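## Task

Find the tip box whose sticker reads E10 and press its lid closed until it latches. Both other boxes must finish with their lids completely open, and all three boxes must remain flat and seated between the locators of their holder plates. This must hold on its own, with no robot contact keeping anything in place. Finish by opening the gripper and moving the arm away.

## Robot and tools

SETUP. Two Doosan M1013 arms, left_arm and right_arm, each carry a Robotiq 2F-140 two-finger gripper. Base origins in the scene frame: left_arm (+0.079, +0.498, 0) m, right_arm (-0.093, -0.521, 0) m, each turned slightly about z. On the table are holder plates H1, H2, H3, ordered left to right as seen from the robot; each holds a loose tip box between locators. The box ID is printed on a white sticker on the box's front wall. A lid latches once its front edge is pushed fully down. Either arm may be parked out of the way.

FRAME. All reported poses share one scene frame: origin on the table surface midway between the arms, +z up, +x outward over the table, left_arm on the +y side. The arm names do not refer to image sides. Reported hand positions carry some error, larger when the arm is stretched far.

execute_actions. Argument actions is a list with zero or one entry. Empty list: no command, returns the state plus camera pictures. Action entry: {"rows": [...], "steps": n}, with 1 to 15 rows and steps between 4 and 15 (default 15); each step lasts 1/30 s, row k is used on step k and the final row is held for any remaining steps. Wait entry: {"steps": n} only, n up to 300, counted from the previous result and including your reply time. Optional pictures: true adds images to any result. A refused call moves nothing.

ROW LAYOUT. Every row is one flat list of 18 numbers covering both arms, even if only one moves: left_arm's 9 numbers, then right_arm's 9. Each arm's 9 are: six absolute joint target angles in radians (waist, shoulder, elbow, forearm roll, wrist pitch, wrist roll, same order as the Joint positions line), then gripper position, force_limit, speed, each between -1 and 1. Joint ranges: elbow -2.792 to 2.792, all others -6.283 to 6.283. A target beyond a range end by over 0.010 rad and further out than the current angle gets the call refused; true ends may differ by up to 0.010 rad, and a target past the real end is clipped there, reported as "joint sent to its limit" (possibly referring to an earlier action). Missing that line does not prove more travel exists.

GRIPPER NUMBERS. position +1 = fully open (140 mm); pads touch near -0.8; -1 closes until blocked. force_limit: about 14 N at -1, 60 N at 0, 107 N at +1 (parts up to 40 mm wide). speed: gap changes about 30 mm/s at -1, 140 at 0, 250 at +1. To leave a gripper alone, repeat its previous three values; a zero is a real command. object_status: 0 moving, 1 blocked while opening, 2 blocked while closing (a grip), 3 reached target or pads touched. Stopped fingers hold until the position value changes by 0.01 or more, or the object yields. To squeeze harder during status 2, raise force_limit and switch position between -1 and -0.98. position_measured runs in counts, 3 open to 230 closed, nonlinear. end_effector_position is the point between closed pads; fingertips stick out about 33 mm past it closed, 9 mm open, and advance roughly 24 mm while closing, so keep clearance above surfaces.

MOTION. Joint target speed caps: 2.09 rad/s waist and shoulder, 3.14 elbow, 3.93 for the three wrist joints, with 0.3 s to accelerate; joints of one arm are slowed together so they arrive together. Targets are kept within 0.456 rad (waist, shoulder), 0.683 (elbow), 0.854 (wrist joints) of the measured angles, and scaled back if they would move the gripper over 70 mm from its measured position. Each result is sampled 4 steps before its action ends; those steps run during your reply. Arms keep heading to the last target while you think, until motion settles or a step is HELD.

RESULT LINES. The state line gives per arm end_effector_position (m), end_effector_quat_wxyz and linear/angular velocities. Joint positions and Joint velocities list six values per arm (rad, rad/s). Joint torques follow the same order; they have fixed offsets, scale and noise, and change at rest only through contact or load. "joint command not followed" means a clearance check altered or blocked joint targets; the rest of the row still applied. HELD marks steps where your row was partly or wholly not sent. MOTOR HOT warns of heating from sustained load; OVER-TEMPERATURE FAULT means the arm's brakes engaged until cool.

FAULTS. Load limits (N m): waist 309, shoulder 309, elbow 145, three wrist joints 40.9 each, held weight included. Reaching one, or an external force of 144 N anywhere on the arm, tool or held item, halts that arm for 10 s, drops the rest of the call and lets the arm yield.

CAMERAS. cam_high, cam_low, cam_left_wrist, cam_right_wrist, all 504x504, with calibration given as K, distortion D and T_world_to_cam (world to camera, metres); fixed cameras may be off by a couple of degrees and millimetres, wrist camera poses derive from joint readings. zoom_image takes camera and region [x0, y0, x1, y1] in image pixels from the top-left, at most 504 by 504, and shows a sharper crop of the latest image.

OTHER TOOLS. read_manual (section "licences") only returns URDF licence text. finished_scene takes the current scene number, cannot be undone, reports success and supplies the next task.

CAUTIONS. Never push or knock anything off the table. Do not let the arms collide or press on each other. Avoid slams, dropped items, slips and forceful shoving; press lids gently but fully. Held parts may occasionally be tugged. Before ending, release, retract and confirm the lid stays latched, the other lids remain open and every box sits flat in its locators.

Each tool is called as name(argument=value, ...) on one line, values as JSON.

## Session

execute_actions(actions=[])

Scene clock: 0.00 s of 7200.00 s.
left_arm: end_effector_position=(+0.2926, +0.1035, +0.1347) position_measured=3 object_status=3 end_effector_quat_wxyz=(-0.651, +0.754, -0.074, +0.050) end_effector_velocity=(+0.000, +0.000, -0.001) end_effector_angular_velocity=(-0.001, -0.000, -0.001) | right_arm: end_effector_position=(+0.2452, -0.7818, +0.2363) position_measured=3 object_status=3 end_effector_quat_wxyz=(+0.274, +0.354, +0.681, -0.579) end_effector_velocity=(-0.000, -0.000, -0.000) end_effector_angular_velocity=(+0.000, +0.000, +0.000)
Joint positions: left_arm=[-1.342  0.695  1.797  0.38   2.033  0.249] | right_arm=[ 0.193  0.094  2.489 -1.369  1.485  0.366]
Joint velocities: left_arm=[-0.     0.001  0.     0.    -0.002 -0.001] | right_arm=[-0.  0.  0. -0. -0.  0.]
Joint torques (N m, as the joint torque sensors report them, + toward a larger angle): no reading
camera_calibration (this result's frames):
cam_left_wrist: T_world_to_cam=[[0.0530967, -0.121872, -0.991125, 0.136772], [-0.977375, -0.209838, -0.0265577, 0.320061], [-0.204739, 0.970111, -0.130257, 0.156268], [0, 0, 0, 1]] pos_world=[0.337552, -0.0677674, 0.164414]
cam_right_wrist: T_world_to_cam=[[0.873533, 0.0223464, -0.486252, -0.0764848], [0.475225, 0.177083, 0.86186, -0.175338], [0.105367, -0.983942, 0.144068, -0.643557], [0, 0, 0, 1]] pos_world=[0.217947, -0.600465, 0.206642]

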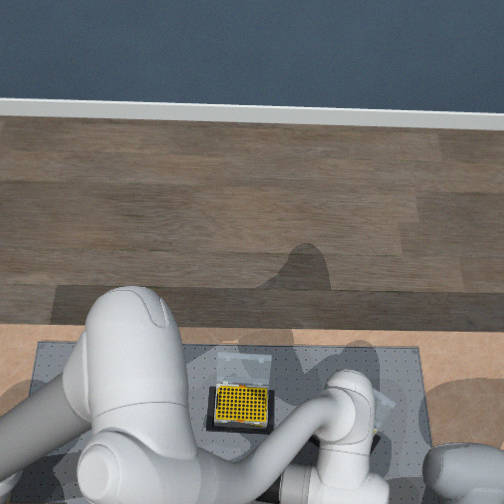

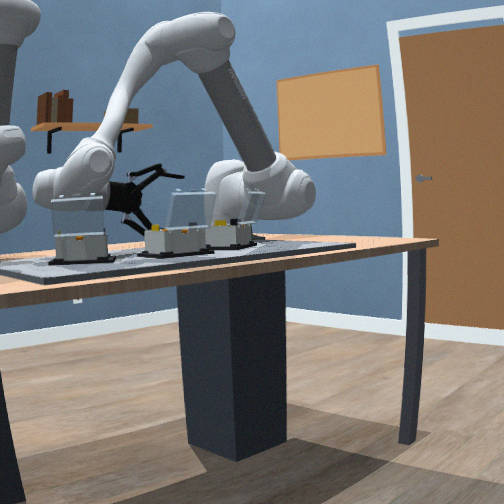

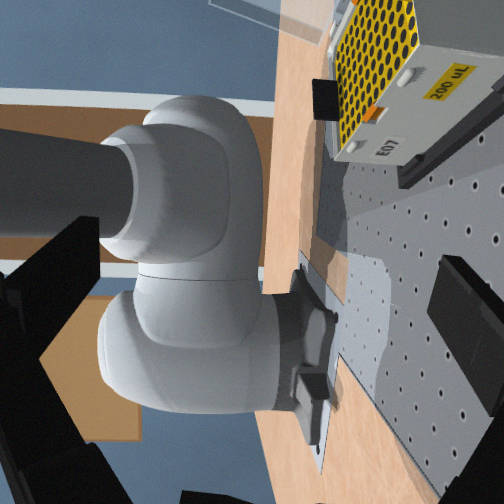

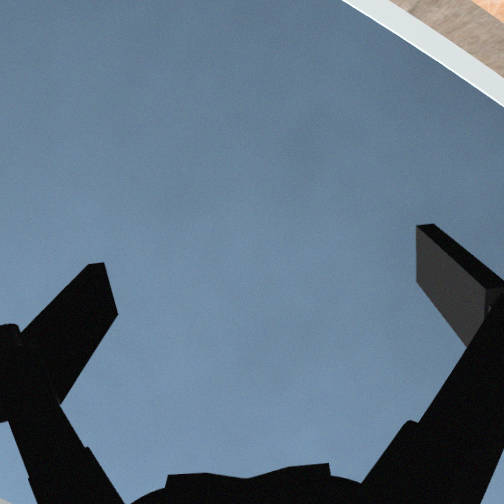

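execute_actions(actions=[{"rows":[[-1.342,0.15,1.797,0.38,2.033,0.249,1,0,0,0.193,0.094,2.489,-1.369,1.485,0.366,1,0,0]],"steps":15}])

execute_actions(actions=[{"steps":10}], pictures=true)

Scene clock: 0.67 s of 7200.00 s.
left_arm: end_effector_position=(+0.2907, +0.1144, +0.2510) position_measured=3 object_status=3 end_effector_quat_wxyz=(-0.545, +0.834, -0.051, +0.077) end_effector_velocity=(-0.016, +0.096, +0.409) end_effector_angular_velocity=(-0.977, -0.164, +0.001) | right_arm: end_effector_position=(+0.2451, -0.7819, +0.2364) position_measured=3 object_status=3 end_effector_quat_wxyz=(+0.274, +0.354, +0.681, -0.579) end_effector_velocity=(+0.000, -0.000, -0.000) end_effector_angular_velocity=(+0.001, +0.000, +0.001)
Joint positions: left_arm=[-1.342  0.419  1.797  0.38   2.033  0.249] | right_arm=[ 0.193  0.094  2.489 -1.369  1.485  0.366]
Joint velocities: left_arm=[ 0.    -0.989 -0.001 -0.001 -0.001  0.   ] | right_arm=[-0.    -0.    -0.    -0.    -0.001 -0.001]
Joint torques (N m, as the joint torque sensors report them, + toward a larger angle): left_arm=[  2.83 -67.52 -30.3    3.75   2.32   0.31] | right_arm=[ -0.67 -28.69 -17.59  -0.94   2.17  -0.4 ]
Steps of this call (steps 1 to 9: nothing new was sent; steps 10 to 20: the first 11 steps of this action). Readings (joint positions | what the end effector reports):
10: left_arm=[-1.342 0.694 1.797 0.380 2.033 0.249] | right_arm=[0.193 0.094 2.489 -1.369 1.485 0.366] | left_arm position_measured=3 object_status=3 | right_arm position_measured=3 object_status=3
11: left_arm=[-1.342 0.688 1.798 0.380 2.033 0.249] | right_arm=[0.193 0.094 2.489 -1.369 1.485 0.366] | left_arm position_measured=3 object_status=3 | right_arm position_measured=3 object_status=3
13: left_arm=[-1.342 0.653 1.798 0.380 2.033 0.249] | right_arm=[0.193 0.094 2.489 -1.369 1.485 0.366] | left_arm position_measured=3 object_status=3 | right_arm position_measured=3 object_status=3
17: left_arm=[-1.342 0.519 1.797 0.380 2.033 0.249] | right_arm=[0.193 0.094 2.489 -1.369 1.485 0.366] | left_arm position_measured=3 object_status=3 | right_arm position_measured=3 object_status=3
20: the state above

Scene clock: 1.00 s of 7200.00 s.
left_arm: end_effector_position=(+0.2841, +0.1544, +0.3569) position_measured=3 object_status=3 end_effector_quat_wxyz=(-0.431, +0.896, -0.028, +0.102) end_effector_velocity=(-0.004, +0.022, +0.040) end_effector_angular_velocity=(-0.107, -0.018, +0.000) | right_arm: end_effector_position=(+0.2451, -0.7819, +0.2364) position_measured=3 object_status=3 end_effector_quat_wxyz=(+0.274, +0.354, +0.681, -0.579) end_effector_velocity=(-0.000, -0.000, +0.000) end_effector_angular_velocity=(-0.001, +0.000, -0.000)
Joint positions: left_arm=[-1.342  0.152  1.797  0.38   2.033  0.249] | right_arm=[ 0.193  0.094  2.489 -1.369  1.485  0.366]
Joint velocities: left_arm=[ 0.    -0.108  0.001 -0.    -0.001 -0.   ] | right_arm=[ 0.    -0.     0.     0.     0.001  0.   ]
Joint torques (N m, as the joint torque sensors report them, + toward a larger angle): left_arm=[ -4.47   0.54 -27.67   3.86   1.66   0.03] | right_arm=[ -0.82 -28.99 -17.44  -1.     2.45  -0.29]
Kept back: nothing.
Steps of this call (steps 1 to 4: the last 4 steps of your previous action; steps 5 to 10: the robot went on to your last target). Readings (joint positions | what the end effector reports):
1: left_arm=[-1.342 0.386 1.797 0.380 2.033 0.249] | right_arm=[0.193 0.094 2.489 -1.369 1.485 0.366] | left_arm position_measured=3 object_status=3 | right_arm position_measured=3 object_status=3
2: left_arm=[-1.342 0.353 1.797 0.380 2.033 0.249] | right_arm=[0.193 0.094 2.489 -1.369 1.485 0.366] | left_arm position_measured=3 object_status=3 | right_arm position_measured=3 object_status=3
4: left_arm=[-1.342 0.286 1.797 0.380 2.033 0.249] | right_arm=[0.193 0.094 2.489 -1.369 1.485 0.366] | left_arm position_measured=3 object_status=3 | right_arm position_measured=3 object_status=3
8: left_arm=[-1.342 0.173 1.797 0.380 2.033 0.249] | right_arm=[0.193 0.094 2.489 -1.369 1.485 0.366] | left_arm position_measured=3 object_status=3 | right_arm position_measured=3 object_status=3
10: the state above
camera_calibration (this result's frames):
cam_left_wrist: T_world_to_cam=[[0.13572, -0.609083, -0.781408, 0.340554], [-0.976122, -0.217223, -0.000220195, 0.319703], [-0.169606, 0.762779, -0.624021, 0.332348], [0, 0, 0, 1]] pos_world=[0.322217, 0.0233642, 0.473574]
cam_right_wrist: T_world_to_cam=[[0.873541, 0.0223987, -0.486235, -0.0763359], [0.475192, 0.177163, 0.861862, -0.175267], [0.105447, -0.983927, 0.144115, -0.643727], [0, 0, 0, 1]] pos_world=[0.217847, -0.600619, 0.20671]

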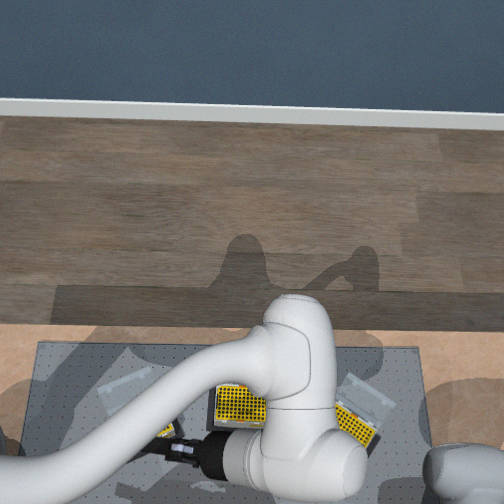

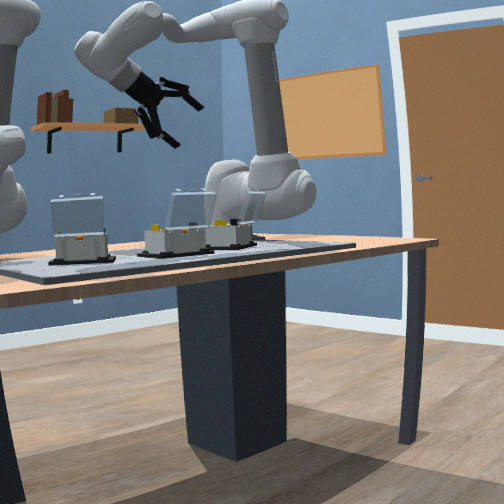

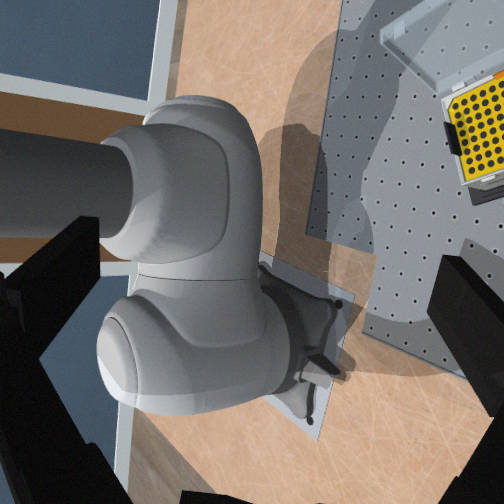

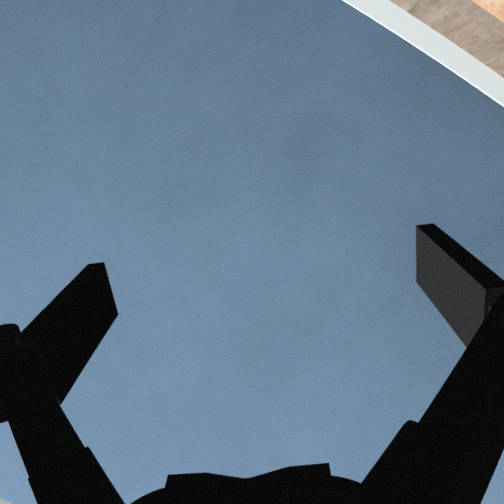

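execute_actions(actions=[{"rows":[[-1.635,0.1,2.05,1.24,1.13,-0.97,1,0,0,0.193,0.094,2.489,-1.369,1.485,0.366,1,0,0]],"steps":15}])

execute_actions(actions=[{"steps":15}], pictures=true)

Scene clock: 1.67 s of 7200.00 s.
left_arm: end_effector_position=(+0.3622, +0.0473, +0.3100) position_measured=3 object_status=3 end_effector_quat_wxyz=(-0.189, +0.896, +0.039, +0.399) end_effector_velocity=(+0.117, -0.445, -0.052) end_effector_angular_velocity=(-1.973, -1.410, -0.606) | right_arm: end_effector_position=(+0.2451, -0.7819, +0.2364) position_measured=3 object_status=3 end_effector_quat_wxyz=(+0.274, +0.354, +0.681, -0.579) end_effector_velocity=(+0.000, -0.000, +0.000) end_effector_angular_velocity=(-0.000, +0.000, -0.000)
Joint positions: left_arm=[-1.482  0.126  1.918  0.791  1.605 -0.246] | right_arm=[ 0.193  0.094  2.489 -1.369  1.485  0.366]
Joint velocities: left_arm=[-0.419 -0.073  0.36   1.223 -1.296 -1.953] | right_arm=[-0.    -0.    -0.     0.     0.    -0.001]
Joint torques (N m, as the joint torque sensors report them, + toward a larger angle): left_arm=[  1.69 -47.2  -38.77   4.61   2.16   0.77] | right_arm=[ -1.28 -28.45 -17.18  -0.96   2.43  -0.23]
Steps of this call (steps 1 to 9: the robot went on to your last target; steps 10 to 20: the first 11 steps of this action). Readings (joint positions | what the end effector reports):
10: left_arm=[-1.342 0.150 1.797 0.381 2.032 0.248] | right_arm=[0.193 0.094 2.489 -1.369 1.485 0.366] | left_arm position_measured=3 object_status=3 | right_arm position_measured=3 object_status=3
11: left_arm=[-1.346 0.149 1.801 0.393 2.020 0.236] | right_arm=[0.193 0.094 2.489 -1.369 1.485 0.366] | left_arm position_measured=3 object_status=3 | right_arm position_measured=3 object_status=3
13: left_arm=[-1.369 0.145 1.820 0.460 1.953 0.169] | right_arm=[0.193 0.094 2.489 -1.369 1.485 0.366] | left_arm position_measured=3 object_status=3 | right_arm position_measured=3 object_status=3
17: left_arm=[-1.438 0.134 1.880 0.661 1.743 -0.057] | right_arm=[0.193 0.094 2.489 -1.369 1.485 0.366] | left_arm position_measured=3 object_status=3 | right_arm position_measured=3 object_status=3
20: the state above

Scene clock: 2.17 s of 7200.00 s.
left_arm: end_effector_position=(+0.3212, -0.1315, +0.3040) position_measured=3 object_status=3 end_effector_quat_wxyz=(+0.216, +0.857, +0.074, +0.462) end_effector_velocity=(-0.001, -0.003, +0.002) end_effector_angular_velocity=(-0.017, +0.002, -0.002) | right_arm: end_effector_position=(+0.2451, -0.7819, +0.2364) position_measured=3 object_status=3 end_effector_quat_wxyz=(+0.274, +0.354, +0.681, -0.579) end_effector_velocity=(-0.000, -0.000, -0.000) end_effector_angular_velocity=(+0.000, +0.001, +0.000)
Joint positions: left_arm=[-1.635  0.1    2.05   1.24   1.13  -0.969] | right_arm=[ 0.193  0.094  2.489 -1.369  1.485  0.366]
Joint velocities: left_arm=[-0.001 -0.001  0.001  0.008 -0.006 -0.017] | right_arm=[ 0.     0.     0.001  0.    -0.    -0.001]
Joint torques (N m, as the joint torque sensors report them, + toward a larger angle): left_arm=[  4.19 -47.81 -38.51   3.54   1.59   0.36] | right_arm=[ -0.17 -28.67 -17.29  -0.95   2.38  -0.37]
Kept back: nothing.
Steps of this call (steps 1 to 4: the last 4 steps of your previous action; steps 5 to 15: the robot went on to your last target). Readings (joint positions | what the end effector reports):
1: left_arm=[-1.496 0.124 1.930 0.832 1.562 -0.313] | right_arm=[0.193 0.094 2.489 -1.369 1.485 0.366] | left_arm position_measured=3 object_status=3 | right_arm position_measured=3 object_status=3
2: left_arm=[-1.510 0.121 1.942 0.873 1.518 -0.379] | right_arm=[0.193 0.094 2.489 -1.369 1.485 0.366] | left_arm position_measured=3 object_status=3 | right_arm position_measured=3 object_status=3
4: left_arm=[-1.537 0.117 1.966 0.953 1.433 -0.508] | right_arm=[0.193 0.094 2.489 -1.369 1.485 0.366] | left_arm position_measured=3 object_status=3 | right_arm position_measured=3 object_status=3
8: left_arm=[-1.589 0.108 2.011 1.106 1.272 -0.754] | right_arm=[0.193 0.094 2.489 -1.369 1.485 0.366] | left_arm position_measured=3 object_status=3 | right_arm position_measured=3 object_status=3
15: the state above
camera_calibration (this result's frames):
cam_left_wrist: T_world_to_cam=[[0.0106535, -0.871835, 0.489683, -0.26075], [-0.829598, -0.281108, -0.482438, 0.38495], [0.55826, -0.4011, -0.726268, 0.167936], [0, 0, 0, 1]] pos_world=[0.22838, -0.0517594, 0.435366]
cam_right_wrist: T_world_to_cam=[[0.873537, 0.0223992, -0.486242, -0.0763325], [0.475198, 0.177163, 0.861858, -0.175268], [0.105449, -0.983927, 0.144115, -0.643728], [0, 0, 0, 1]] pos_world=[0.217847, -0.60062, 0.206711]

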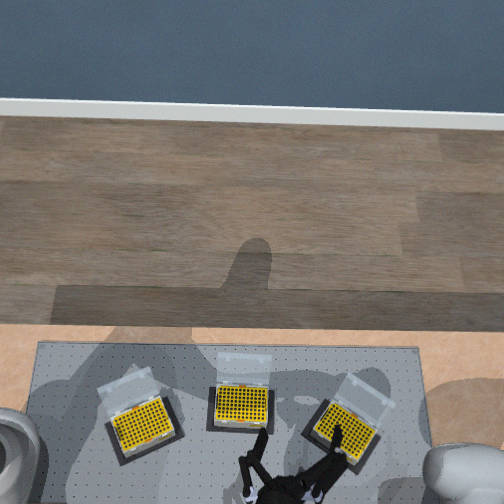

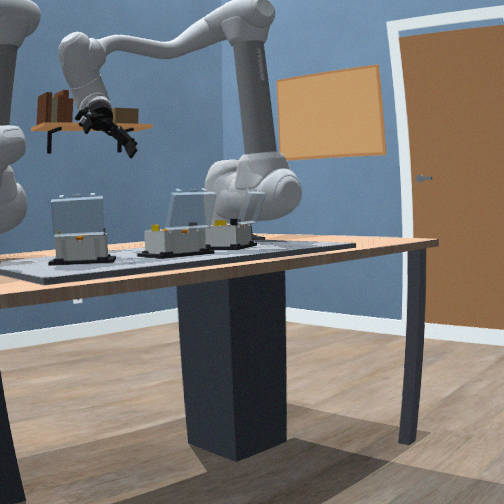

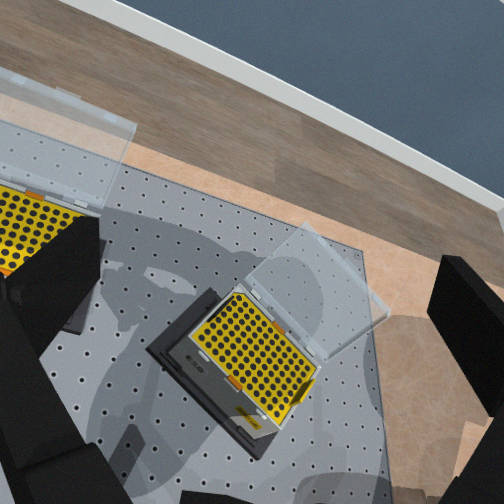

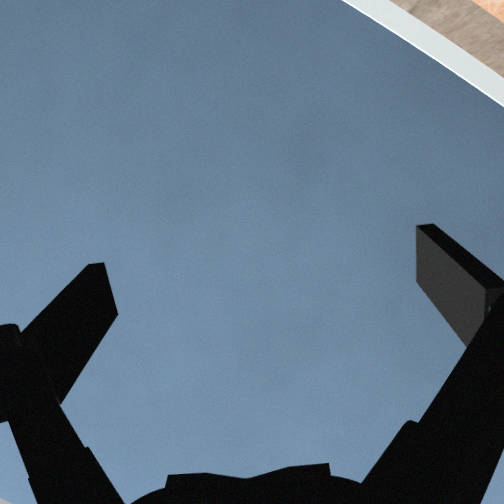

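zoom_image(camera="cam_left_wrist", region=[150, 310, 290, 450])

Region (150, 310, 290, 450) of cam_left_wrist's 504x504 image, scaled by 3.600, with more detail than that image has.

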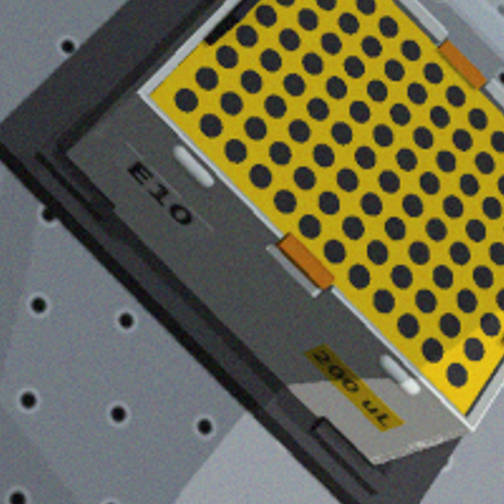

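zoom_image(camera="cam_high", region=[180, 340, 400, 480])

Region (180, 340, 400, 480) of cam_high's 504x504 image, scaled by 2.291, with more detail than that image has; it fills the top 321 rows of this view, and the rest is white.

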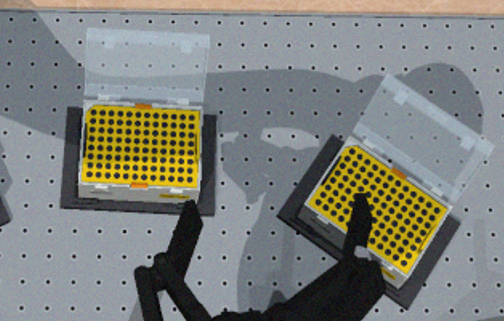

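execute_actions(actions=[{"rows":[[-1.5,-0.3,1.7,1.0,1.13,-0.97,1,0,0,0.328,0.0,1.7,-0.5,1.4,-0.75,-1,0,0]],"steps":15}])

execute_actions(actions=[{"rows":[[0.3,-0.2,1.5,0,1.5,-0.97,1,0,0,0.328,0.168,1.586,0,1.388,-0.75,-1,0,0]],"steps":15}])

execute_actions(actions=[{"steps":12}])

execute_actions(actions=[{"rows":[[0.3,-0.2,1.5,0,1.5,-0.97,1,0,0,0.328,0.266,1.806,0,1.07,-0.75,-1,0,0]],"steps":15}])

execute_actions(actions=[{"steps":10}], pictures=true)

Scene clock: 3.50 s of 7200.00 s.
left_arm: end_effector_position=(+0.3455, -0.1216, +0.4726) position_measured=3 object_status=3 end_effector_quat_wxyz=(+0.319, +0.835, +0.202, +0.400) end_effector_velocity=(+0.076, +0.105, +0.542) end_effector_angular_velocity=(-0.984, +0.377, +0.263) | right_arm: end_effector_position=(+0.3447, -0.6998, +0.2686) position_measured=77 object_status=0 end_effector_quat_wxyz=(+0.170, +0.394, +0.775, -0.465) end_effector_velocity=(+0.333, +0.312, +0.162) end_effector_angular_velocity=(+1.198, +0.231, +0.346)
Joint positions: left_arm=[-1.576 -0.074  1.898  1.136  1.13  -0.97 ] | right_arm=[ 0.252  0.053  2.157 -0.99   1.448 -0.073]
Joint velocities: left_arm=[ 0.182 -0.538 -0.47  -0.321  0.001  0.001] | right_arm=[ 0.164 -0.113 -0.979  1.047 -0.102 -1.447]
Joint torques (N m, as the joint torque sensors report them, + toward a larger angle): left_arm=[  0.95 -29.11 -40.24   4.04   0.54   0.32] | right_arm=[  0.4  -38.67 -28.33   0.52   1.36  -0.21]
Steps of this call (steps 1 to 15: the robot went on to your last target; steps 16 to 29: nothing new was sent; steps 30 to 40: the first 11 steps of this action). Readings (joint positions | what the end effector reports):
30: left_arm=[-1.635 0.099 2.050 1.240 1.130 -0.970] | right_arm=[0.193 0.094 2.488 -1.368 1.485 0.364] | left_arm position_measured=3 object_status=3 | right_arm position_measured=3 object_status=0
31: left_arm=[-1.633 0.093 2.045 1.236 1.130 -0.970] | right_arm=[0.195 0.093 2.479 -1.356 1.484 0.353] | left_arm position_measured=3 object_status=3 | right_arm position_measured=9 object_status=0
33: left_arm=[-1.621 0.059 2.015 1.215 1.130 -0.970] | right_arm=[0.205 0.085 2.425 -1.289 1.477 0.286] | left_arm position_measured=3 object_status=3 | right_arm position_measured=24 object_status=0
37: left_arm=[-1.595 -0.019 1.946 1.169 1.130 -0.970] | right_arm=[0.235 0.065 2.260 -1.100 1.459 0.077] | left_arm position_measured=3 object_status=3 | right_arm position_measured=54 object_status=0
40: the state above

Scene clock: 4.00 s of 7200.00 s.
left_arm: end_effector_position=(+0.4203, +0.0241, +0.5613) position_measured=3 object_status=3 end_effector_quat_wxyz=(+0.249, +0.777, +0.550, +0.177) end_effector_velocity=(+0.136, +0.377, -0.005) end_effector_angular_velocity=(-0.512, +1.734, +1.367) | right_arm: end_effector_position=(+0.4702, -0.4925, +0.2940) position_measured=191 object_status=0 end_effector_quat_wxyz=(+0.046, +0.350, +0.917, -0.187) end_effector_velocity=(+0.217, +0.469, +0.041) end_effector_angular_velocity=(+1.272, +0.028, +0.328)
Joint positions: left_arm=[-1.219 -0.188  1.633  0.507  1.332 -0.97 ] | right_arm=[ 0.306  0.103  1.772 -0.372  1.408 -0.553]
Joint velocities: left_arm=[ 1.305 -0.042 -0.47  -1.786  0.593 -0.001] | right_arm=[ 0.073  0.215 -0.614  1.223 -0.064 -0.647]
Joint torques (N m, as the joint torque sensors report them, + toward a larger angle): left_arm=[  1.46 -18.41 -40.8    5.76  -0.19   0.29] | right_arm=[ -0.29 -50.72 -37.17   2.84   0.84  -0.67]
Steps of this call (steps 1 to 4: the last 4 steps of your previous action; steps 5 to 15: the first 11 steps of this action). Readings (joint positions | what the end effector reports):
5: left_arm=[-1.546 -0.163 1.819 1.081 1.130 -0.970] | right_arm=[0.278 0.035 2.000 -0.820 1.431 -0.306] | left_arm position_measured=3 object_status=3 | right_arm position_measured=115 object_status=0
6: left_arm=[-1.534 -0.175 1.801 1.061 1.134 -0.970] | right_arm=[0.282 0.035 1.973 -0.778 1.429 -0.341] | left_arm position_measured=3 object_status=3 | right_arm position_measured=123 object_status=0
8: left_arm=[-1.489 -0.179 1.765 0.976 1.162 -0.970] | right_arm=[0.288 0.047 1.926 -0.681 1.424 -0.390] | left_arm position_measured=3 object_status=3 | right_arm position_measured=138 object_status=0
12: left_arm=[-1.348 -0.183 1.687 0.713 1.263 -0.970] | right_arm=[0.298 0.080 1.836 -0.500 1.414 -0.485] | left_arm position_measured=3 object_status=3 | right_arm position_measured=168 object_status=0
15: the state above

Scene clock: 4.40 s of 7200.00 s.
left_arm: end_effector_position=(+0.5075, +0.1661, +0.5782) position_measured=3 object_status=3 end_effector_quat_wxyz=(+0.180, +0.635, +0.750, +0.055) end_effector_velocity=(+0.235, +0.368, +0.039) end_effector_angular_velocity=(-0.248, +0.283, +0.954) | right_arm: end_effector_position=(+0.5365, -0.3427, +0.3291) position_measured=233 object_status=3 end_effector_quat_wxyz=(-0.000, +0.294, +0.956, -0.001) end_effector_velocity=(+0.002, +0.008, +0.000) end_effector_angular_velocity=(+0.021, +0.002, +0.009)
Joint positions: left_arm=[-0.752 -0.196  1.539  0.147  1.451 -0.97 ] | right_arm=[ 0.328  0.168  1.587 -0.001  1.388 -0.75 ]
Joint velocities: left_arm=[ 1.022 -0.01  -0.101 -0.382  0.127  0.   ] | right_arm=[ 0.001  0.005 -0.007  0.021 -0.    -0.012]
Joint torques (N m, as the joint torque sensors report them, + toward a larger angle): left_arm=[  3.73 -17.22 -43.12   5.37  -0.57   0.2 ] | right_arm=[ -0.34 -56.24 -37.79   3.83   0.53  -0.33]
Kept back: nothing.
Steps of this call (steps 1 to 4: the last 4 steps of your previous action; steps 5 to 12: the robot went on to your last target). Readings (joint positions | what the end effector reports):
1: left_arm=[-1.175 -0.189 1.618 0.450 1.351 -0.970] | right_arm=[0.308 0.110 1.752 -0.331 1.405 -0.575] | left_arm position_measured=3 object_status=3 | right_arm position_measured=198 object_status=0
2: left_arm=[-1.132 -0.191 1.605 0.399 1.367 -0.970] | right_arm=[0.311 0.117 1.731 -0.290 1.403 -0.596] | left_arm position_measured=3 object_status=3 | right_arm position_measured=206 object_status=0
4: left_arm=[-1.049 -0.192 1.584 0.319 1.394 -0.970] | right_arm=[0.315 0.131 1.691 -0.210 1.399 -0.639] | left_arm position_measured=3 object_status=3 | right_arm position_measured=221 object_status=0
8: left_arm=[-0.894 -0.195 1.556 0.212 1.430 -0.970] | right_arm=[0.325 0.158 1.615 -0.057 1.391 -0.720] | left_arm position_measured=3 object_status=3 | right_arm position_measured=233 object_status=0
12: the state above

Scene clock: 4.77 s of 7200.00 s.
left_arm: end_effector_position=(+0.5800, +0.3156, +0.5882) position_measured=3 object_status=3 end_effector_quat_wxyz=(+0.169, +0.492, +0.853, +0.042) end_effector_velocity=(+0.144, +0.435, +0.018) end_effector_angular_velocity=(-0.117, +0.065, +0.909) | right_arm: end_effector_position=(+0.5379, -0.3420, +0.1598) position_measured=233 object_status=3 end_effector_quat_wxyz=(-0.001, +0.294, +0.956, -0.000) end_effector_velocity=(-0.042, -0.010, -0.304) end_effector_angular_velocity=(-0.002, +0.010, +0.001)
Joint positions: left_arm=[-0.39  -0.199  1.516  0.059  1.48  -0.97 ] | right_arm=[ 0.328  0.26   1.793 -0.     1.09  -0.75 ]
Joint velocities: left_arm=[ 0.941 -0.003 -0.036 -0.137  0.047  0.   ] | right_arm=[-0.     0.174  0.383 -0.    -0.548 -0.001]
Joint torques (N m, as the joint torque sensors report them, + toward a larger angle): left_arm=[  3.14 -17.55 -41.74   4.81  -0.32   0.19] | right_arm=[  1.27 -97.46 -54.45   5.91   0.26  -0.4 ]
Steps of this call (steps 1 to 11: the first 11 steps of this action). Readings (joint positions | what the end effector reports):
1: left_arm=[-0.718 -0.197 1.535 0.135 1.455 -0.970] | right_arm=[0.328 0.168 1.587 -0.001 1.386 -0.750] | left_arm position_measured=3 object_status=3 | right_arm position_measured=233 object_status=3
2: left_arm=[-0.684 -0.197 1.532 0.123 1.459 -0.970] | right_arm=[0.328 0.172 1.595 -0.000 1.374 -0.750] | left_arm position_measured=3 object_status=3 | right_arm position_measured=233 object_status=3
4: left_arm=[-0.617 -0.198 1.527 0.104 1.465 -0.970] | right_arm=[0.328 0.191 1.639 -0.000 1.312 -0.750] | left_arm position_measured=3 object_status=3 | right_arm position_measured=233 object_status=3
8: left_arm=[-0.486 -0.198 1.520 0.075 1.475 -0.970] | right_arm=[0.328 0.233 1.732 -0.000 1.177 -0.750] | left_arm position_measured=3 object_status=3 | right_arm position_measured=233 object_status=3
11: the state above

Scene clock: 5.10 s of 7200.00 s.
left_arm: end_effector_position=(+0.6084, +0.4682, +0.5925) position_measured=3 object_status=3 end_effector_quat_wxyz=(+0.163, +0.355, +0.919, +0.052) end_effector_velocity=(+0.020, +0.463, +0.008) end_effector_angular_velocity=(-0.061, +0.013, +0.896) | right_arm: end_effector_position=(+0.5367, -0.3422, +0.1496) position_measured=233 object_status=3 end_effector_quat_wxyz=(-0.000, +0.294, +0.956, -0.000) end_effector_velocity=(-0.001, -0.000, -0.001) end_effector_angular_velocity=(-0.000, +0.002, +0.000)
Joint positions: left_arm=[-0.078 -0.199  1.507  0.027  1.491 -0.97 ] | right_arm=[ 0.328  0.266  1.806 -0.     1.07  -0.75 ]
Joint velocities: left_arm=[ 0.912 -0.001 -0.017 -0.065  0.022  0.   ] | right_arm=[ 0.     0.001  0.001  0.     0.001 -0.   ]
Joint torques (N m, as the joint torque sensors report them, + toward a larger angle): left_arm=[  0.75 -20.33 -44.04   4.9   -0.1    0.14] | right_arm=[ -0.68 -64.2  -35.71   3.93   0.39  -0.35]
Kept back: nothing.
Steps of this call (steps 1 to 4: the last 4 steps of your previous action; steps 5 to 10: the robot went on to your last target). Readings (joint positions | what the end effector reports):
1: left_arm=[-0.359 -0.199 1.514 0.054 1.482 -0.970] | right_arm=[0.328 0.265 1.802 -0.000 1.076 -0.750] | left_arm position_measured=3 object_status=3 | right_arm position_measured=233 object_status=3
2: left_arm=[-0.327 -0.199 1.513 0.050 1.483 -0.970] | right_arm=[0.328 0.266 1.805 -0.000 1.072 -0.750] | left_arm position_measured=3 object_status=3 | right_arm position_measured=233 object_status=3
4: left_arm=[-0.264 -0.199 1.511 0.043 1.486 -0.970] | right_arm=[0.328 0.266 1.805 -0.000 1.070 -0.750] | left_arm position_measured=3 object_status=3 | right_arm position_measured=233 object_status=3
8: left_arm=[-0.140 -0.199 1.508 0.032 1.490 -0.970] | right_arm=[0.328 0.266 1.806 -0.000 1.070 -0.750] | left_arm position_measured=3 object_status=3 | right_arm position_measured=233 object_status=3
10: the state above
camera_calibration (this result's frames):
cam_left_wrist: T_world_to_cam=[[0.579502, 0.800705, 0.151818, -0.811152], [0.582209, -0.537098, 0.610375, -0.455596], [0.570272, -0.265324, -0.777427, 0.417121], [0, 0, 0, 1]] pos_world=[0.497444, 0.515465, 0.725513]
cam_right_wrist: T_world_to_cam=[[0.670747, 0.740971, -0.0325609, -0.0961671], [0.703203, -0.621375, 0.345541, -0.635353], [0.235803, -0.254667, -0.937839, 0.112167], [0, 0, 0, 1]] pos_world=[0.484837, -0.29497, 0.321604]

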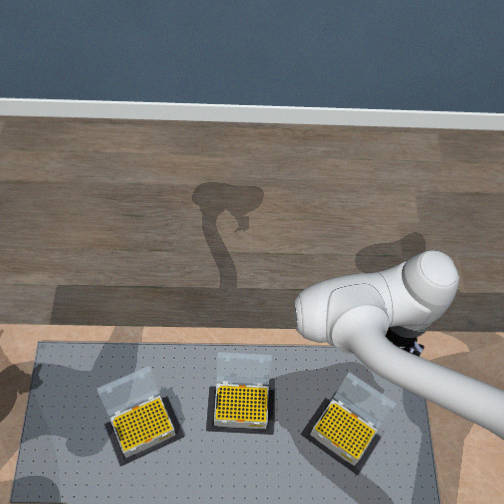

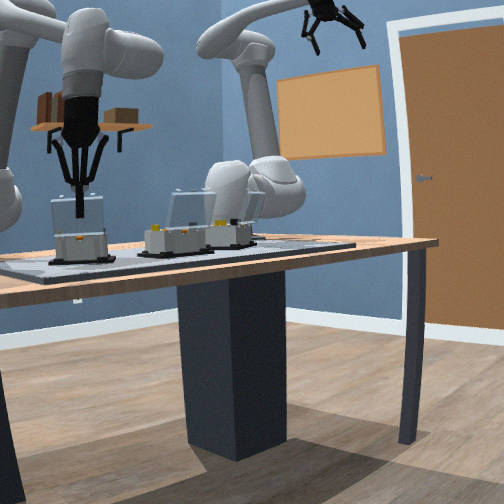

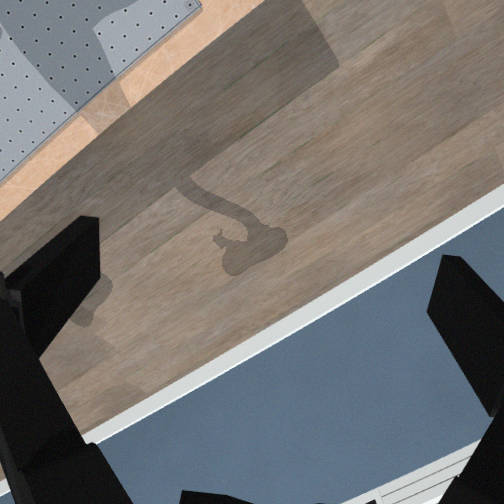

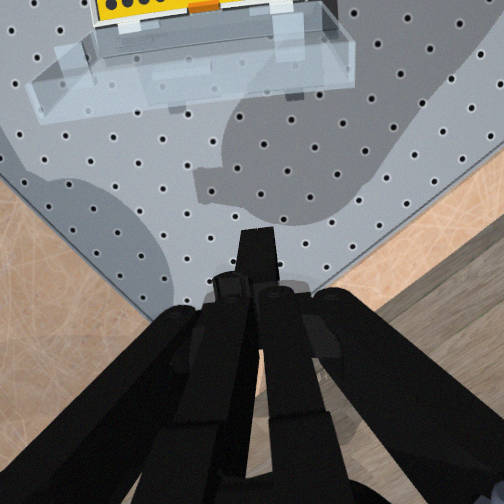

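execute_actions(actions=[{"rows":[[0.3,-0.2,1.5,0,1.5,-0.97,1,0,0,0.343,0.254,1.821,0,1.067,-0.75,-1,0,0],[0.3,-0.2,1.5,0,1.5,-0.97,1,0,0,0.358,0.242,1.836,0,1.064,-0.75,-1,0,0],[0.3,-0.2,1.5,0,1.5,-0.97,1,0,0,0.373,0.23,1.851,0,1.061,-0.75,-1,0,0],[0.3,-0.2,1.5,0,1.5,-0.97,1,0,0,0.388,0.218,1.866,0,1.058,-0.75,-1,0,0],[0.3,-0.2,1.5,0,1.5,-0.97,1,0,0,0.40,0.208,1.878,0,1.055,-0.75,-1,0,0],[0.3,-0.2,1.5,0,1.5,-0.97,1,0,0,0.41,0.20,1.888,0,1.053,-0.75,-1,0,0],[0.3,-0.2,1.5,0,1.5,-0.97,1,0,0,0.42,0.192,1.898,0,1.051,-0.75,-1,0,0],[0.3,-0.2,1.5,0,1.5,-0.97,1,0,0,0.43,0.184,1.908,0,1.049,-0.75,-1,0,0],[0.3,-0.2,1.5,0,1.5,-0.97,1,0,0,0.44,0.176,1.918,0,1.047,-0.75,-1,0,0],[0.3,-0.2,1.5,0,1.5,-0.97,1,0,0,0.45,0.168,1.928,0,1.045,-0.75,-1,0,0],[0.3,-0.2,1.5,0,1.5,-0.97,1,0,0,0.46,0.16,1.938,0,1.043,-0.75,-1,0,0],[0.3,-0.2,1.5,0,1.5,-0.97,1,0,0,0.47,0.152,1.948,0,1.041,-0.75,-1,0,0],[0.3,-0.2,1.5,0,1.5,-0.97,1,0,0,0.478,0.146,1.956,0,1.04,-0.75,-1,0,0]],"steps":15}])

execute_actions(actions=[{"steps":15}], pictures=true)

Scene clock: 5.87 s of 7200.00 s.
left_arm: end_effector_position=(+0.5824, +0.6567, +0.5964) position_measured=3 object_status=3 end_effector_quat_wxyz=(+0.155, +0.177, +0.969, +0.069) end_effector_velocity=(+0.001, -0.000, -0.001) end_effector_angular_velocity=(-0.001, +0.001, +0.001) | right_arm: end_effector_position=(+0.4577, -0.2937, +0.1511) position_measured=233 object_status=3 end_effector_quat_wxyz=(+0.000, +0.241, +0.970, +0.000) end_effector_velocity=(-0.221, +0.113, -0.002) end_effector_angular_velocity=(+0.002, -0.006, +0.301)
Joint positions: left_arm=[ 0.3  -0.2   1.5  -0.    1.5  -0.97] | right_arm=[ 0.438  0.178  1.916  0.     1.047 -0.75 ]
Joint velocities: left_arm=[-0.     0.001  0.    -0.    -0.001 -0.001] | right_arm=[ 0.302 -0.241  0.301  0.    -0.066  0.   ]
Joint torques (N m, as the joint torque sensors report them, + toward a larger angle): left_arm=[  4.78 -15.47 -42.63   4.53  -0.44   0.38] | right_arm=[  0.03 -51.21 -36.68   3.58   0.43  -0.33]
Steps of this call (steps 1 to 12: the robot went on to your last target; steps 13 to 23: the first 11 steps of this action). Readings (joint positions | what the end effector reports):
13: left_arm=[0.291 -0.200 1.500 0.001 1.500 -0.970] | right_arm=[0.329 0.266 1.807 0.000 1.070 -0.750] | left_arm position_measured=3 object_status=3 | right_arm position_measured=233 object_status=3
14: left_arm=[0.298 -0.200 1.500 0.000 1.500 -0.970] | right_arm=[0.334 0.261 1.813 0.000 1.069 -0.750] | left_arm position_measured=3 object_status=3 | right_arm position_measured=233 object_status=3
16: left_arm=[0.300 -0.200 1.500 -0.000 1.500 -0.970] | right_arm=[0.356 0.244 1.834 0.000 1.064 -0.750] | left_arm position_measured=3 object_status=3 | right_arm position_measured=233 object_status=3
20: left_arm=[0.300 -0.200 1.500 -0.000 1.500 -0.970] | right_arm=[0.406 0.203 1.884 0.000 1.054 -0.750] | left_arm position_measured=3 object_status=3 | right_arm position_measured=233 object_status=3
23: the state above

Scene clock: 6.37 s of 7200.00 s.
left_arm: end_effector_position=(+0.5824, +0.6568, +0.5964) position_measured=3 object_status=3 end_effector_quat_wxyz=(+0.155, +0.177, +0.969, +0.069) end_effector_velocity=(+0.000, +0.000, -0.000) end_effector_angular_velocity=(-0.000, +0.000, +0.001) | right_arm: end_effector_position=(+0.4275, -0.2798, +0.1502) position_measured=233 object_status=3 end_effector_quat_wxyz=(-0.000, +0.222, +0.975, -0.000) end_effector_velocity=(-0.000, -0.000, -0.000) end_effector_angular_velocity=(-0.000, +0.000, +0.001)
Joint positions: left_arm=[ 0.3  -0.2   1.5  -0.    1.5  -0.97] | right_arm=[ 0.478  0.146  1.956  0.     1.04  -0.75 ]
Joint velocities: left_arm=[ 0.001  0.     0.     0.    -0.    -0.   ] | right_arm=[ 0.    -0.     0.001  0.    -0.    -0.001]
Joint torques (N m, as the joint torque sensors report them, + toward a larger angle): left_arm=[  4.36 -16.68 -43.3    4.54   0.02   0.12] | right_arm=[ -0.58 -51.85 -35.05   3.75   0.36  -0.38]
Kept back: nothing.
Steps of this call (steps 1 to 4: the last 4 steps of your previous action; steps 5 to 15: the robot went on to your last target). Readings (joint positions | what the end effector reports):
1: left_arm=[0.300 -0.200 1.500 -0.000 1.500 -0.970] | right_arm=[0.448 0.170 1.926 0.000 1.045 -0.750] | left_arm position_measured=3 object_status=3 | right_arm position_measured=233 object_status=3
2: left_arm=[0.300 -0.200 1.500 -0.000 1.500 -0.970] | right_arm=[0.458 0.162 1.936 0.000 1.043 -0.750] | left_arm position_measured=3 object_status=3 | right_arm position_measured=233 object_status=3
4: left_arm=[0.300 -0.200 1.500 -0.000 1.500 -0.970] | right_arm=[0.474 0.149 1.952 0.000 1.041 -0.750] | left_arm position_measured=3 object_status=3 | right_arm position_measured=233 object_status=3
8: left_arm=[0.300 -0.200 1.500 -0.000 1.500 -0.970] | right_arm=[0.478 0.146 1.956 0.000 1.040 -0.750] | left_arm position_measured=3 object_status=3 | right_arm position_measured=233 object_status=3
15: the state above
camera_calibration (this result's frames):
cam_left_wrist: T_world_to_cam=[[0.248845, 0.959981, 0.128505, -0.845819], [0.734322, -0.273513, 0.621258, -0.609725], [0.631543, -0.0602325, -0.772997, 0.311977], [0, 0, 0, 1]] pos_world=[0.461185, 0.663993, 0.728646]
cam_right_wrist: T_world_to_cam=[[0.552548, 0.832842, -0.0326336, 0.00708988], [0.788166, -0.509372, 0.345448, -0.524927], [0.271081, -0.216597, -0.93787, 0.14991], [0, 0, 0, 1]] pos_world=[0.369175, -0.240818, 0.322163]

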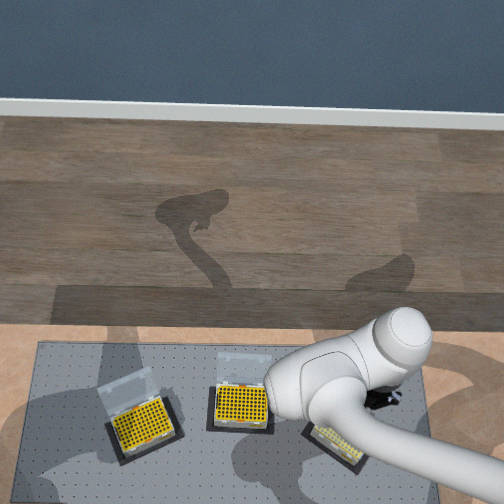

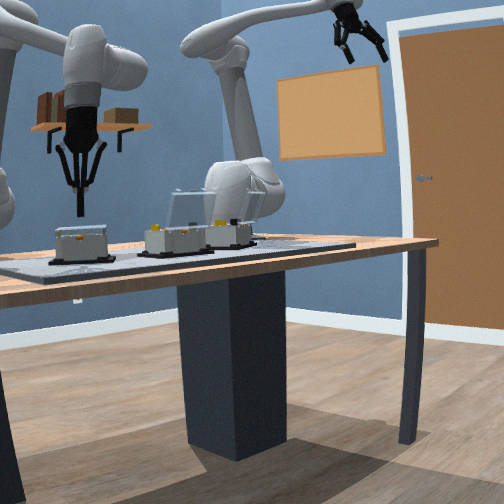

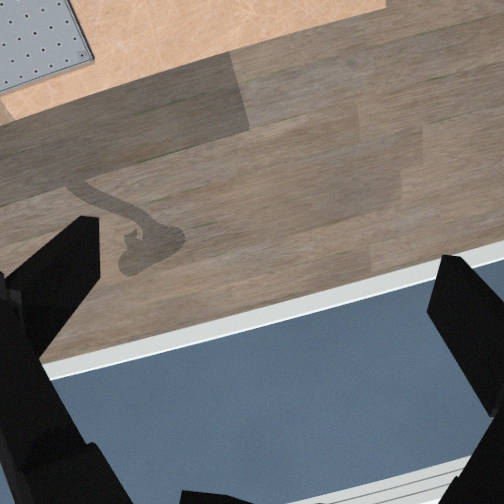

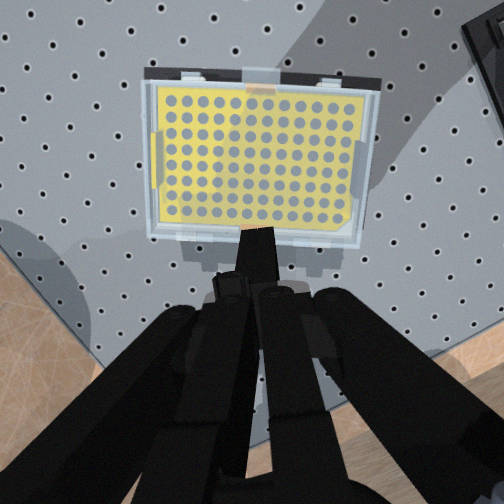

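execute_actions(actions=[{"rows":[[0.3,-0.2,1.5,0,1.5,-0.97,1,0,0,0.596,0.074,2.019,0,1.05,-0.55,-1,0,0]],"steps":15}])

execute_actions(actions=[{"rows":[[0.3,-0.2,1.5,0,1.5,-0.97,1,0,0,0.596,0.102,2.051,0,0.989,-0.55,-1,0,0]],"steps":15}], pictures=true)

Scene clock: 6.87 s of 7200.00 s.
left_arm: end_effector_position=(+0.5824, +0.6568, +0.5964) position_measured=3 object_status=3 end_effector_quat_wxyz=(+0.155, +0.177, +0.969, +0.069) end_effector_velocity=(-0.001, -0.000, -0.001) end_effector_angular_velocity=(-0.001, +0.004, +0.001) | right_arm: end_effector_position=(+0.3584, -0.2401, +0.1595) position_measured=233 object_status=3 end_effector_quat_wxyz=(-0.000, +0.261, +0.965, -0.000) end_effector_velocity=(-0.001, -0.001, -0.001) end_effector_angular_velocity=(-0.001, +0.003, -0.003)
Joint positions: left_arm=[ 0.3  -0.2   1.5  -0.    1.5  -0.97] | right_arm=[ 0.596  0.074  2.019  0.     1.05  -0.55 ]
Joint velocities: left_arm=[-0.     0.001  0.001  0.     0.003 -0.001] | right_arm=[0.    0.    0.002 0.    0.001 0.003]
Joint torques (N m, as the joint torque sensors report them, + toward a larger angle): left_arm=[  3.67 -15.17 -42.66   4.49  -0.28   0.25] | right_arm=[ -1.79 -42.7  -35.17   3.79   0.36  -0.4 ]
Steps of this call (steps 1 to 4: the robot went on to your last target; steps 5 to 15: the first 11 steps of this action). Readings (joint positions | what the end effector reports):
5: left_arm=[0.300 -0.200 1.500 -0.000 1.500 -0.970] | right_arm=[0.479 0.146 1.956 0.000 1.040 -0.749] | left_arm position_measured=3 object_status=3 | right_arm position_measured=233 object_status=3
6: left_arm=[0.300 -0.200 1.500 -0.000 1.500 -0.970] | right_arm=[0.485 0.142 1.960 0.000 1.040 -0.739] | left_arm position_measured=3 object_status=3 | right_arm position_measured=233 object_status=3
8: left_arm=[0.300 -0.200 1.500 -0.000 1.500 -0.970] | right_arm=[0.520 0.120 1.979 0.000 1.043 -0.678] | left_arm position_measured=3 object_status=3 | right_arm position_measured=233 object_status=3
12: left_arm=[0.300 -0.200 1.500 -0.000 1.500 -0.970] | right_arm=[0.593 0.075 2.017 0.000 1.050 -0.555] | left_arm position_measured=3 object_status=3 | right_arm position_measured=233 object_status=3
15: the state above

Scene clock: 7.37 s of 7200.00 s.
left_arm: end_effector_position=(+0.5824, +0.6568, +0.5964) position_measured=3 object_status=3 end_effector_quat_wxyz=(+0.155, +0.177, +0.969, +0.069) end_effector_velocity=(-0.001, -0.000, -0.001) end_effector_angular_velocity=(+0.001, +0.002, -0.001) | right_arm: end_effector_position=(+0.3584, -0.2401, +0.1294) position_measured=233 object_status=3 end_effector_quat_wxyz=(-0.000, +0.262, +0.965, -0.000) end_effector_velocity=(-0.001, -0.000, -0.001) end_effector_angular_velocity=(-0.001, +0.002, +0.000)
Joint positions: left_arm=[ 0.3  -0.2   1.5  -0.    1.5  -0.97] | right_arm=[ 0.596  0.102  2.051  0.     0.989 -0.55 ]
Joint velocities: left_arm=[-0.    -0.     0.001  0.001  0.001  0.   ] | right_arm=[-0.     0.001  0.001  0.    -0.    -0.   ]
Joint torques (N m, as the joint torque sensors report them, + toward a larger angle): left_arm=[  3.14 -17.55 -42.44   4.86  -0.72   0.21] | right_arm=[ -0.72 -46.32 -34.8    3.73   0.46  -0.29]
Steps of this call (steps 1 to 4: the last 4 steps of your previous action; steps 5 to 15: the first 11 steps of this action). Readings (joint positions | what the end effector reports):
5: left_arm=[0.300 -0.200 1.500 -0.000 1.500 -0.970] | right_arm=[0.596 0.075 2.020 0.000 1.049 -0.550] | left_arm position_measured=3 object_status=3 | right_arm position_measured=233 object_status=3
6: left_arm=[0.300 -0.200 1.500 -0.000 1.500 -0.970] | right_arm=[0.596 0.080 2.026 0.000 1.037 -0.550] | left_arm position_measured=3 object_status=3 | right_arm position_measured=233 object_status=3
8: left_arm=[0.300 -0.200 1.500 -0.000 1.500 -0.970] | right_arm=[0.596 0.098 2.046 0.000 0.999 -0.550] | left_arm position_measured=3 object_status=3 | right_arm position_measured=233 object_status=3
12: left_arm=[0.300 -0.200 1.500 -0.000 1.500 -0.970] | right_arm=[0.596 0.102 2.051 0.000 0.989 -0.550] | left_arm position_measured=3 object_status=3 | right_arm position_measured=233 object_status=3
15: the state above
camera_calibration (this result's frames):
cam_left_wrist: T_world_to_cam=[[0.24885, 0.959982, 0.128487, -0.845818], [0.734347, -0.273508, 0.621231, -0.609725], [0.631513, -0.0602391, -0.773022, 0.311987], [0, 0, 0, 1]] pos_world=[0.461208, 0.663999, 0.728629]
cam_right_wrist: T_world_to_cam=[[0.618904, 0.784791, -0.0325793, -0.0237812], [0.743759, -0.5722, 0.345556, -0.442275], [0.252547, -0.238097, -0.937832, 0.159241], [0, 0, 0, 1]] pos_world=[0.303448, -0.196492, 0.301398]

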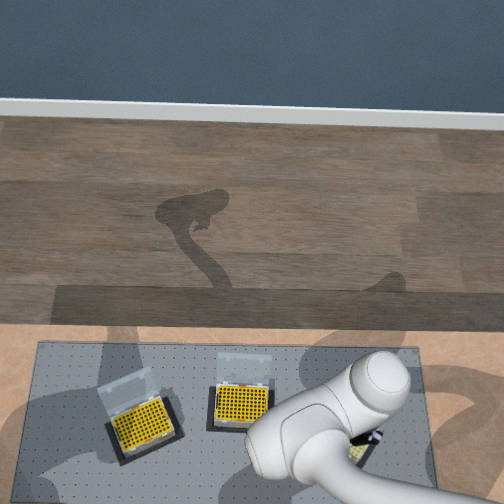

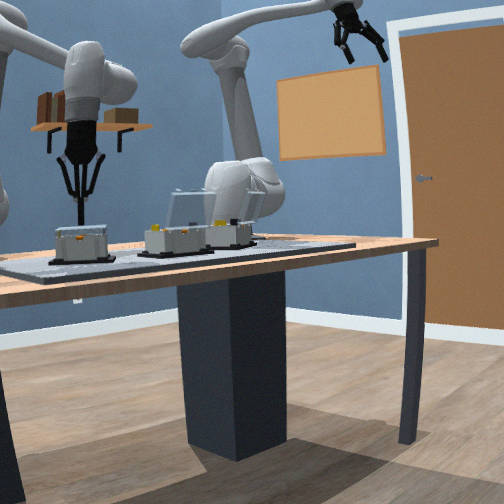

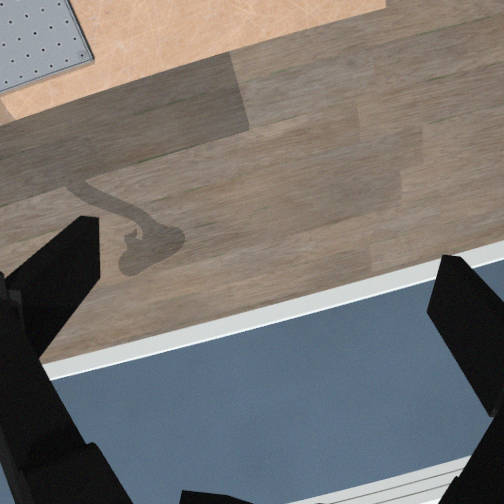

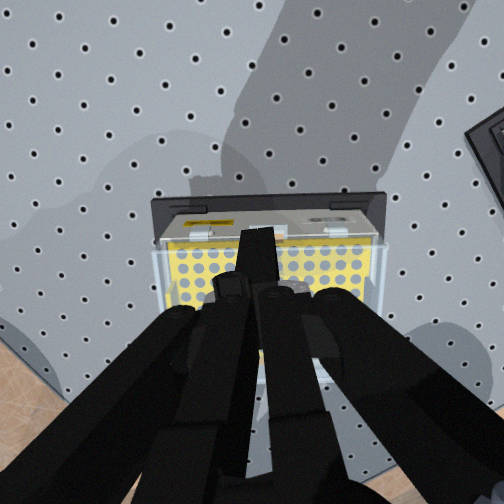

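execute_actions(actions=[{"rows":[[0.3,-0.2,1.5,0,1.5,-0.97,1,0,0,0.596,0.105,2.054,0,0.983,-0.55,-1,0,0]],"steps":12}])

execute_actions(actions=[{"rows":[[0.3,-0.2,1.5,0,1.5,-0.97,1,0,0,0.596,0.107,2.056,0,0.979,-0.55,-1,0,0]],"steps":12}])

Scene clock: 7.87 s of 7200.00 s.
left_arm: end_effector_position=(+0.5824, +0.6568, +0.5964) position_measured=3 object_status=3 end_effector_quat_wxyz=(+0.155, +0.177, +0.969, +0.069) end_effector_velocity=(-0.000, -0.000, +0.000) end_effector_angular_velocity=(-0.000, -0.000, +0.000) | right_arm: end_effector_position=(+0.3583, -0.2402, +0.1264) position_measured=233 object_status=3 end_effector_quat_wxyz=(-0.000, +0.262, +0.965, -0.000) end_effector_velocity=(+0.000, +0.000, -0.000) end_effector_angular_velocity=(+0.000, -0.000, -0.001)
Joint positions: left_arm=[ 0.3  -0.2   1.5  -0.    1.5  -0.97] | right_arm=[ 0.596  0.105  2.054  0.     0.983 -0.55 ]
Joint velocities: left_arm=[-0.    -0.     0.    -0.    -0.    -0.001] | right_arm=[ 0.     0.     0.    -0.    -0.001  0.001]
Joint torques (N m, as the joint torque sensors report them, + toward a larger angle): left_arm=[ -0.11 -18.2  -43.23   4.39  -0.53   0.34] | right_arm=[ -1.92 -44.68 -33.54   3.5    0.18  -0.35]
Steps of this call (steps 1 to 4: the last 4 steps of your previous action; steps 5 to 7: the robot went on to your last target; steps 8 to 15: the first 8 steps of this action). Readings (joint positions | what the end effector reports):
8: left_arm=[0.300 -0.200 1.500 -0.000 1.500 -0.970] | right_arm=[0.596 0.102 2.051 0.000 0.988 -0.550] | left_arm position_measured=3 object_status=3 | right_arm position_measured=233 object_status=3
9: left_arm=[0.300 -0.200 1.500 -0.000 1.500 -0.970] | right_arm=[0.596 0.104 2.053 0.000 0.986 -0.550] | left_arm position_measured=3 object_status=3 | right_arm position_measured=233 object_status=3
11: left_arm=[0.300 -0.200 1.500 -0.000 1.500 -0.970] | right_arm=[0.596 0.105 2.054 0.000 0.984 -0.550] | left_arm position_measured=3 object_status=3 | right_arm position_measured=233 object_status=3
15: the state above

Scene clock: 8.27 s of 7200.00 s.
left_arm: end_effector_position=(+0.5824, +0.6568, +0.5964) position_measured=3 object_status=3 end_effector_quat_wxyz=(+0.155, +0.177, +0.969, +0.069) end_effector_velocity=(+0.000, +0.000, +0.000) end_effector_angular_velocity=(-0.000, -0.002, -0.001) | right_arm: end_effector_position=(+0.3583, -0.2402, +0.1244) position_measured=233 object_status=3 end_effector_quat_wxyz=(-0.000, +0.262, +0.965, -0.000) end_effector_velocity=(-0.000, -0.000, -0.000) end_effector_angular_velocity=(-0.000, +0.001, +0.000)
Joint positions: left_arm=[ 0.3  -0.2   1.5   0.    1.5  -0.97] | right_arm=[ 0.596  0.107  2.056  0.     0.979 -0.55 ]
Joint velocities: left_arm=[ 0.001 -0.    -0.    -0.001 -0.001  0.001] | right_arm=[ 0.  0.  0. -0.  0. -0.]
Joint torques (N m, as the joint torque sensors report them, + toward a larger angle): left_arm=[  2.15 -17.18 -41.92   4.7   -0.06   0.01] | right_arm=[ -0.92 -46.35 -33.34   3.65   0.31  -0.41]
Steps of this call (steps 1 to 4: the last 4 steps of your previous action; steps 5 to 12: the first 8 steps of this action). Readings (joint positions | what the end effector reports):
5: left_arm=[0.300 -0.200 1.500 -0.000 1.500 -0.970] | right_arm=[0.596 0.105 2.054 0.000 0.982 -0.550] | left_arm position_measured=3 object_status=3 | right_arm position_measured=233 object_status=3
6: left_arm=[0.300 -0.200 1.500 -0.000 1.500 -0.970] | right_arm=[0.596 0.106 2.055 0.000 0.981 -0.550] | left_arm position_measured=3 object_status=3 | right_arm position_measured=233 object_status=3
8: left_arm=[0.300 -0.200 1.500 0.000 1.500 -0.970] | right_arm=[0.596 0.107 2.056 0.000 0.979 -0.550] | left_arm position_measured=3 object_status=3 | right_arm position_measured=233 object_status=3
12: the state above


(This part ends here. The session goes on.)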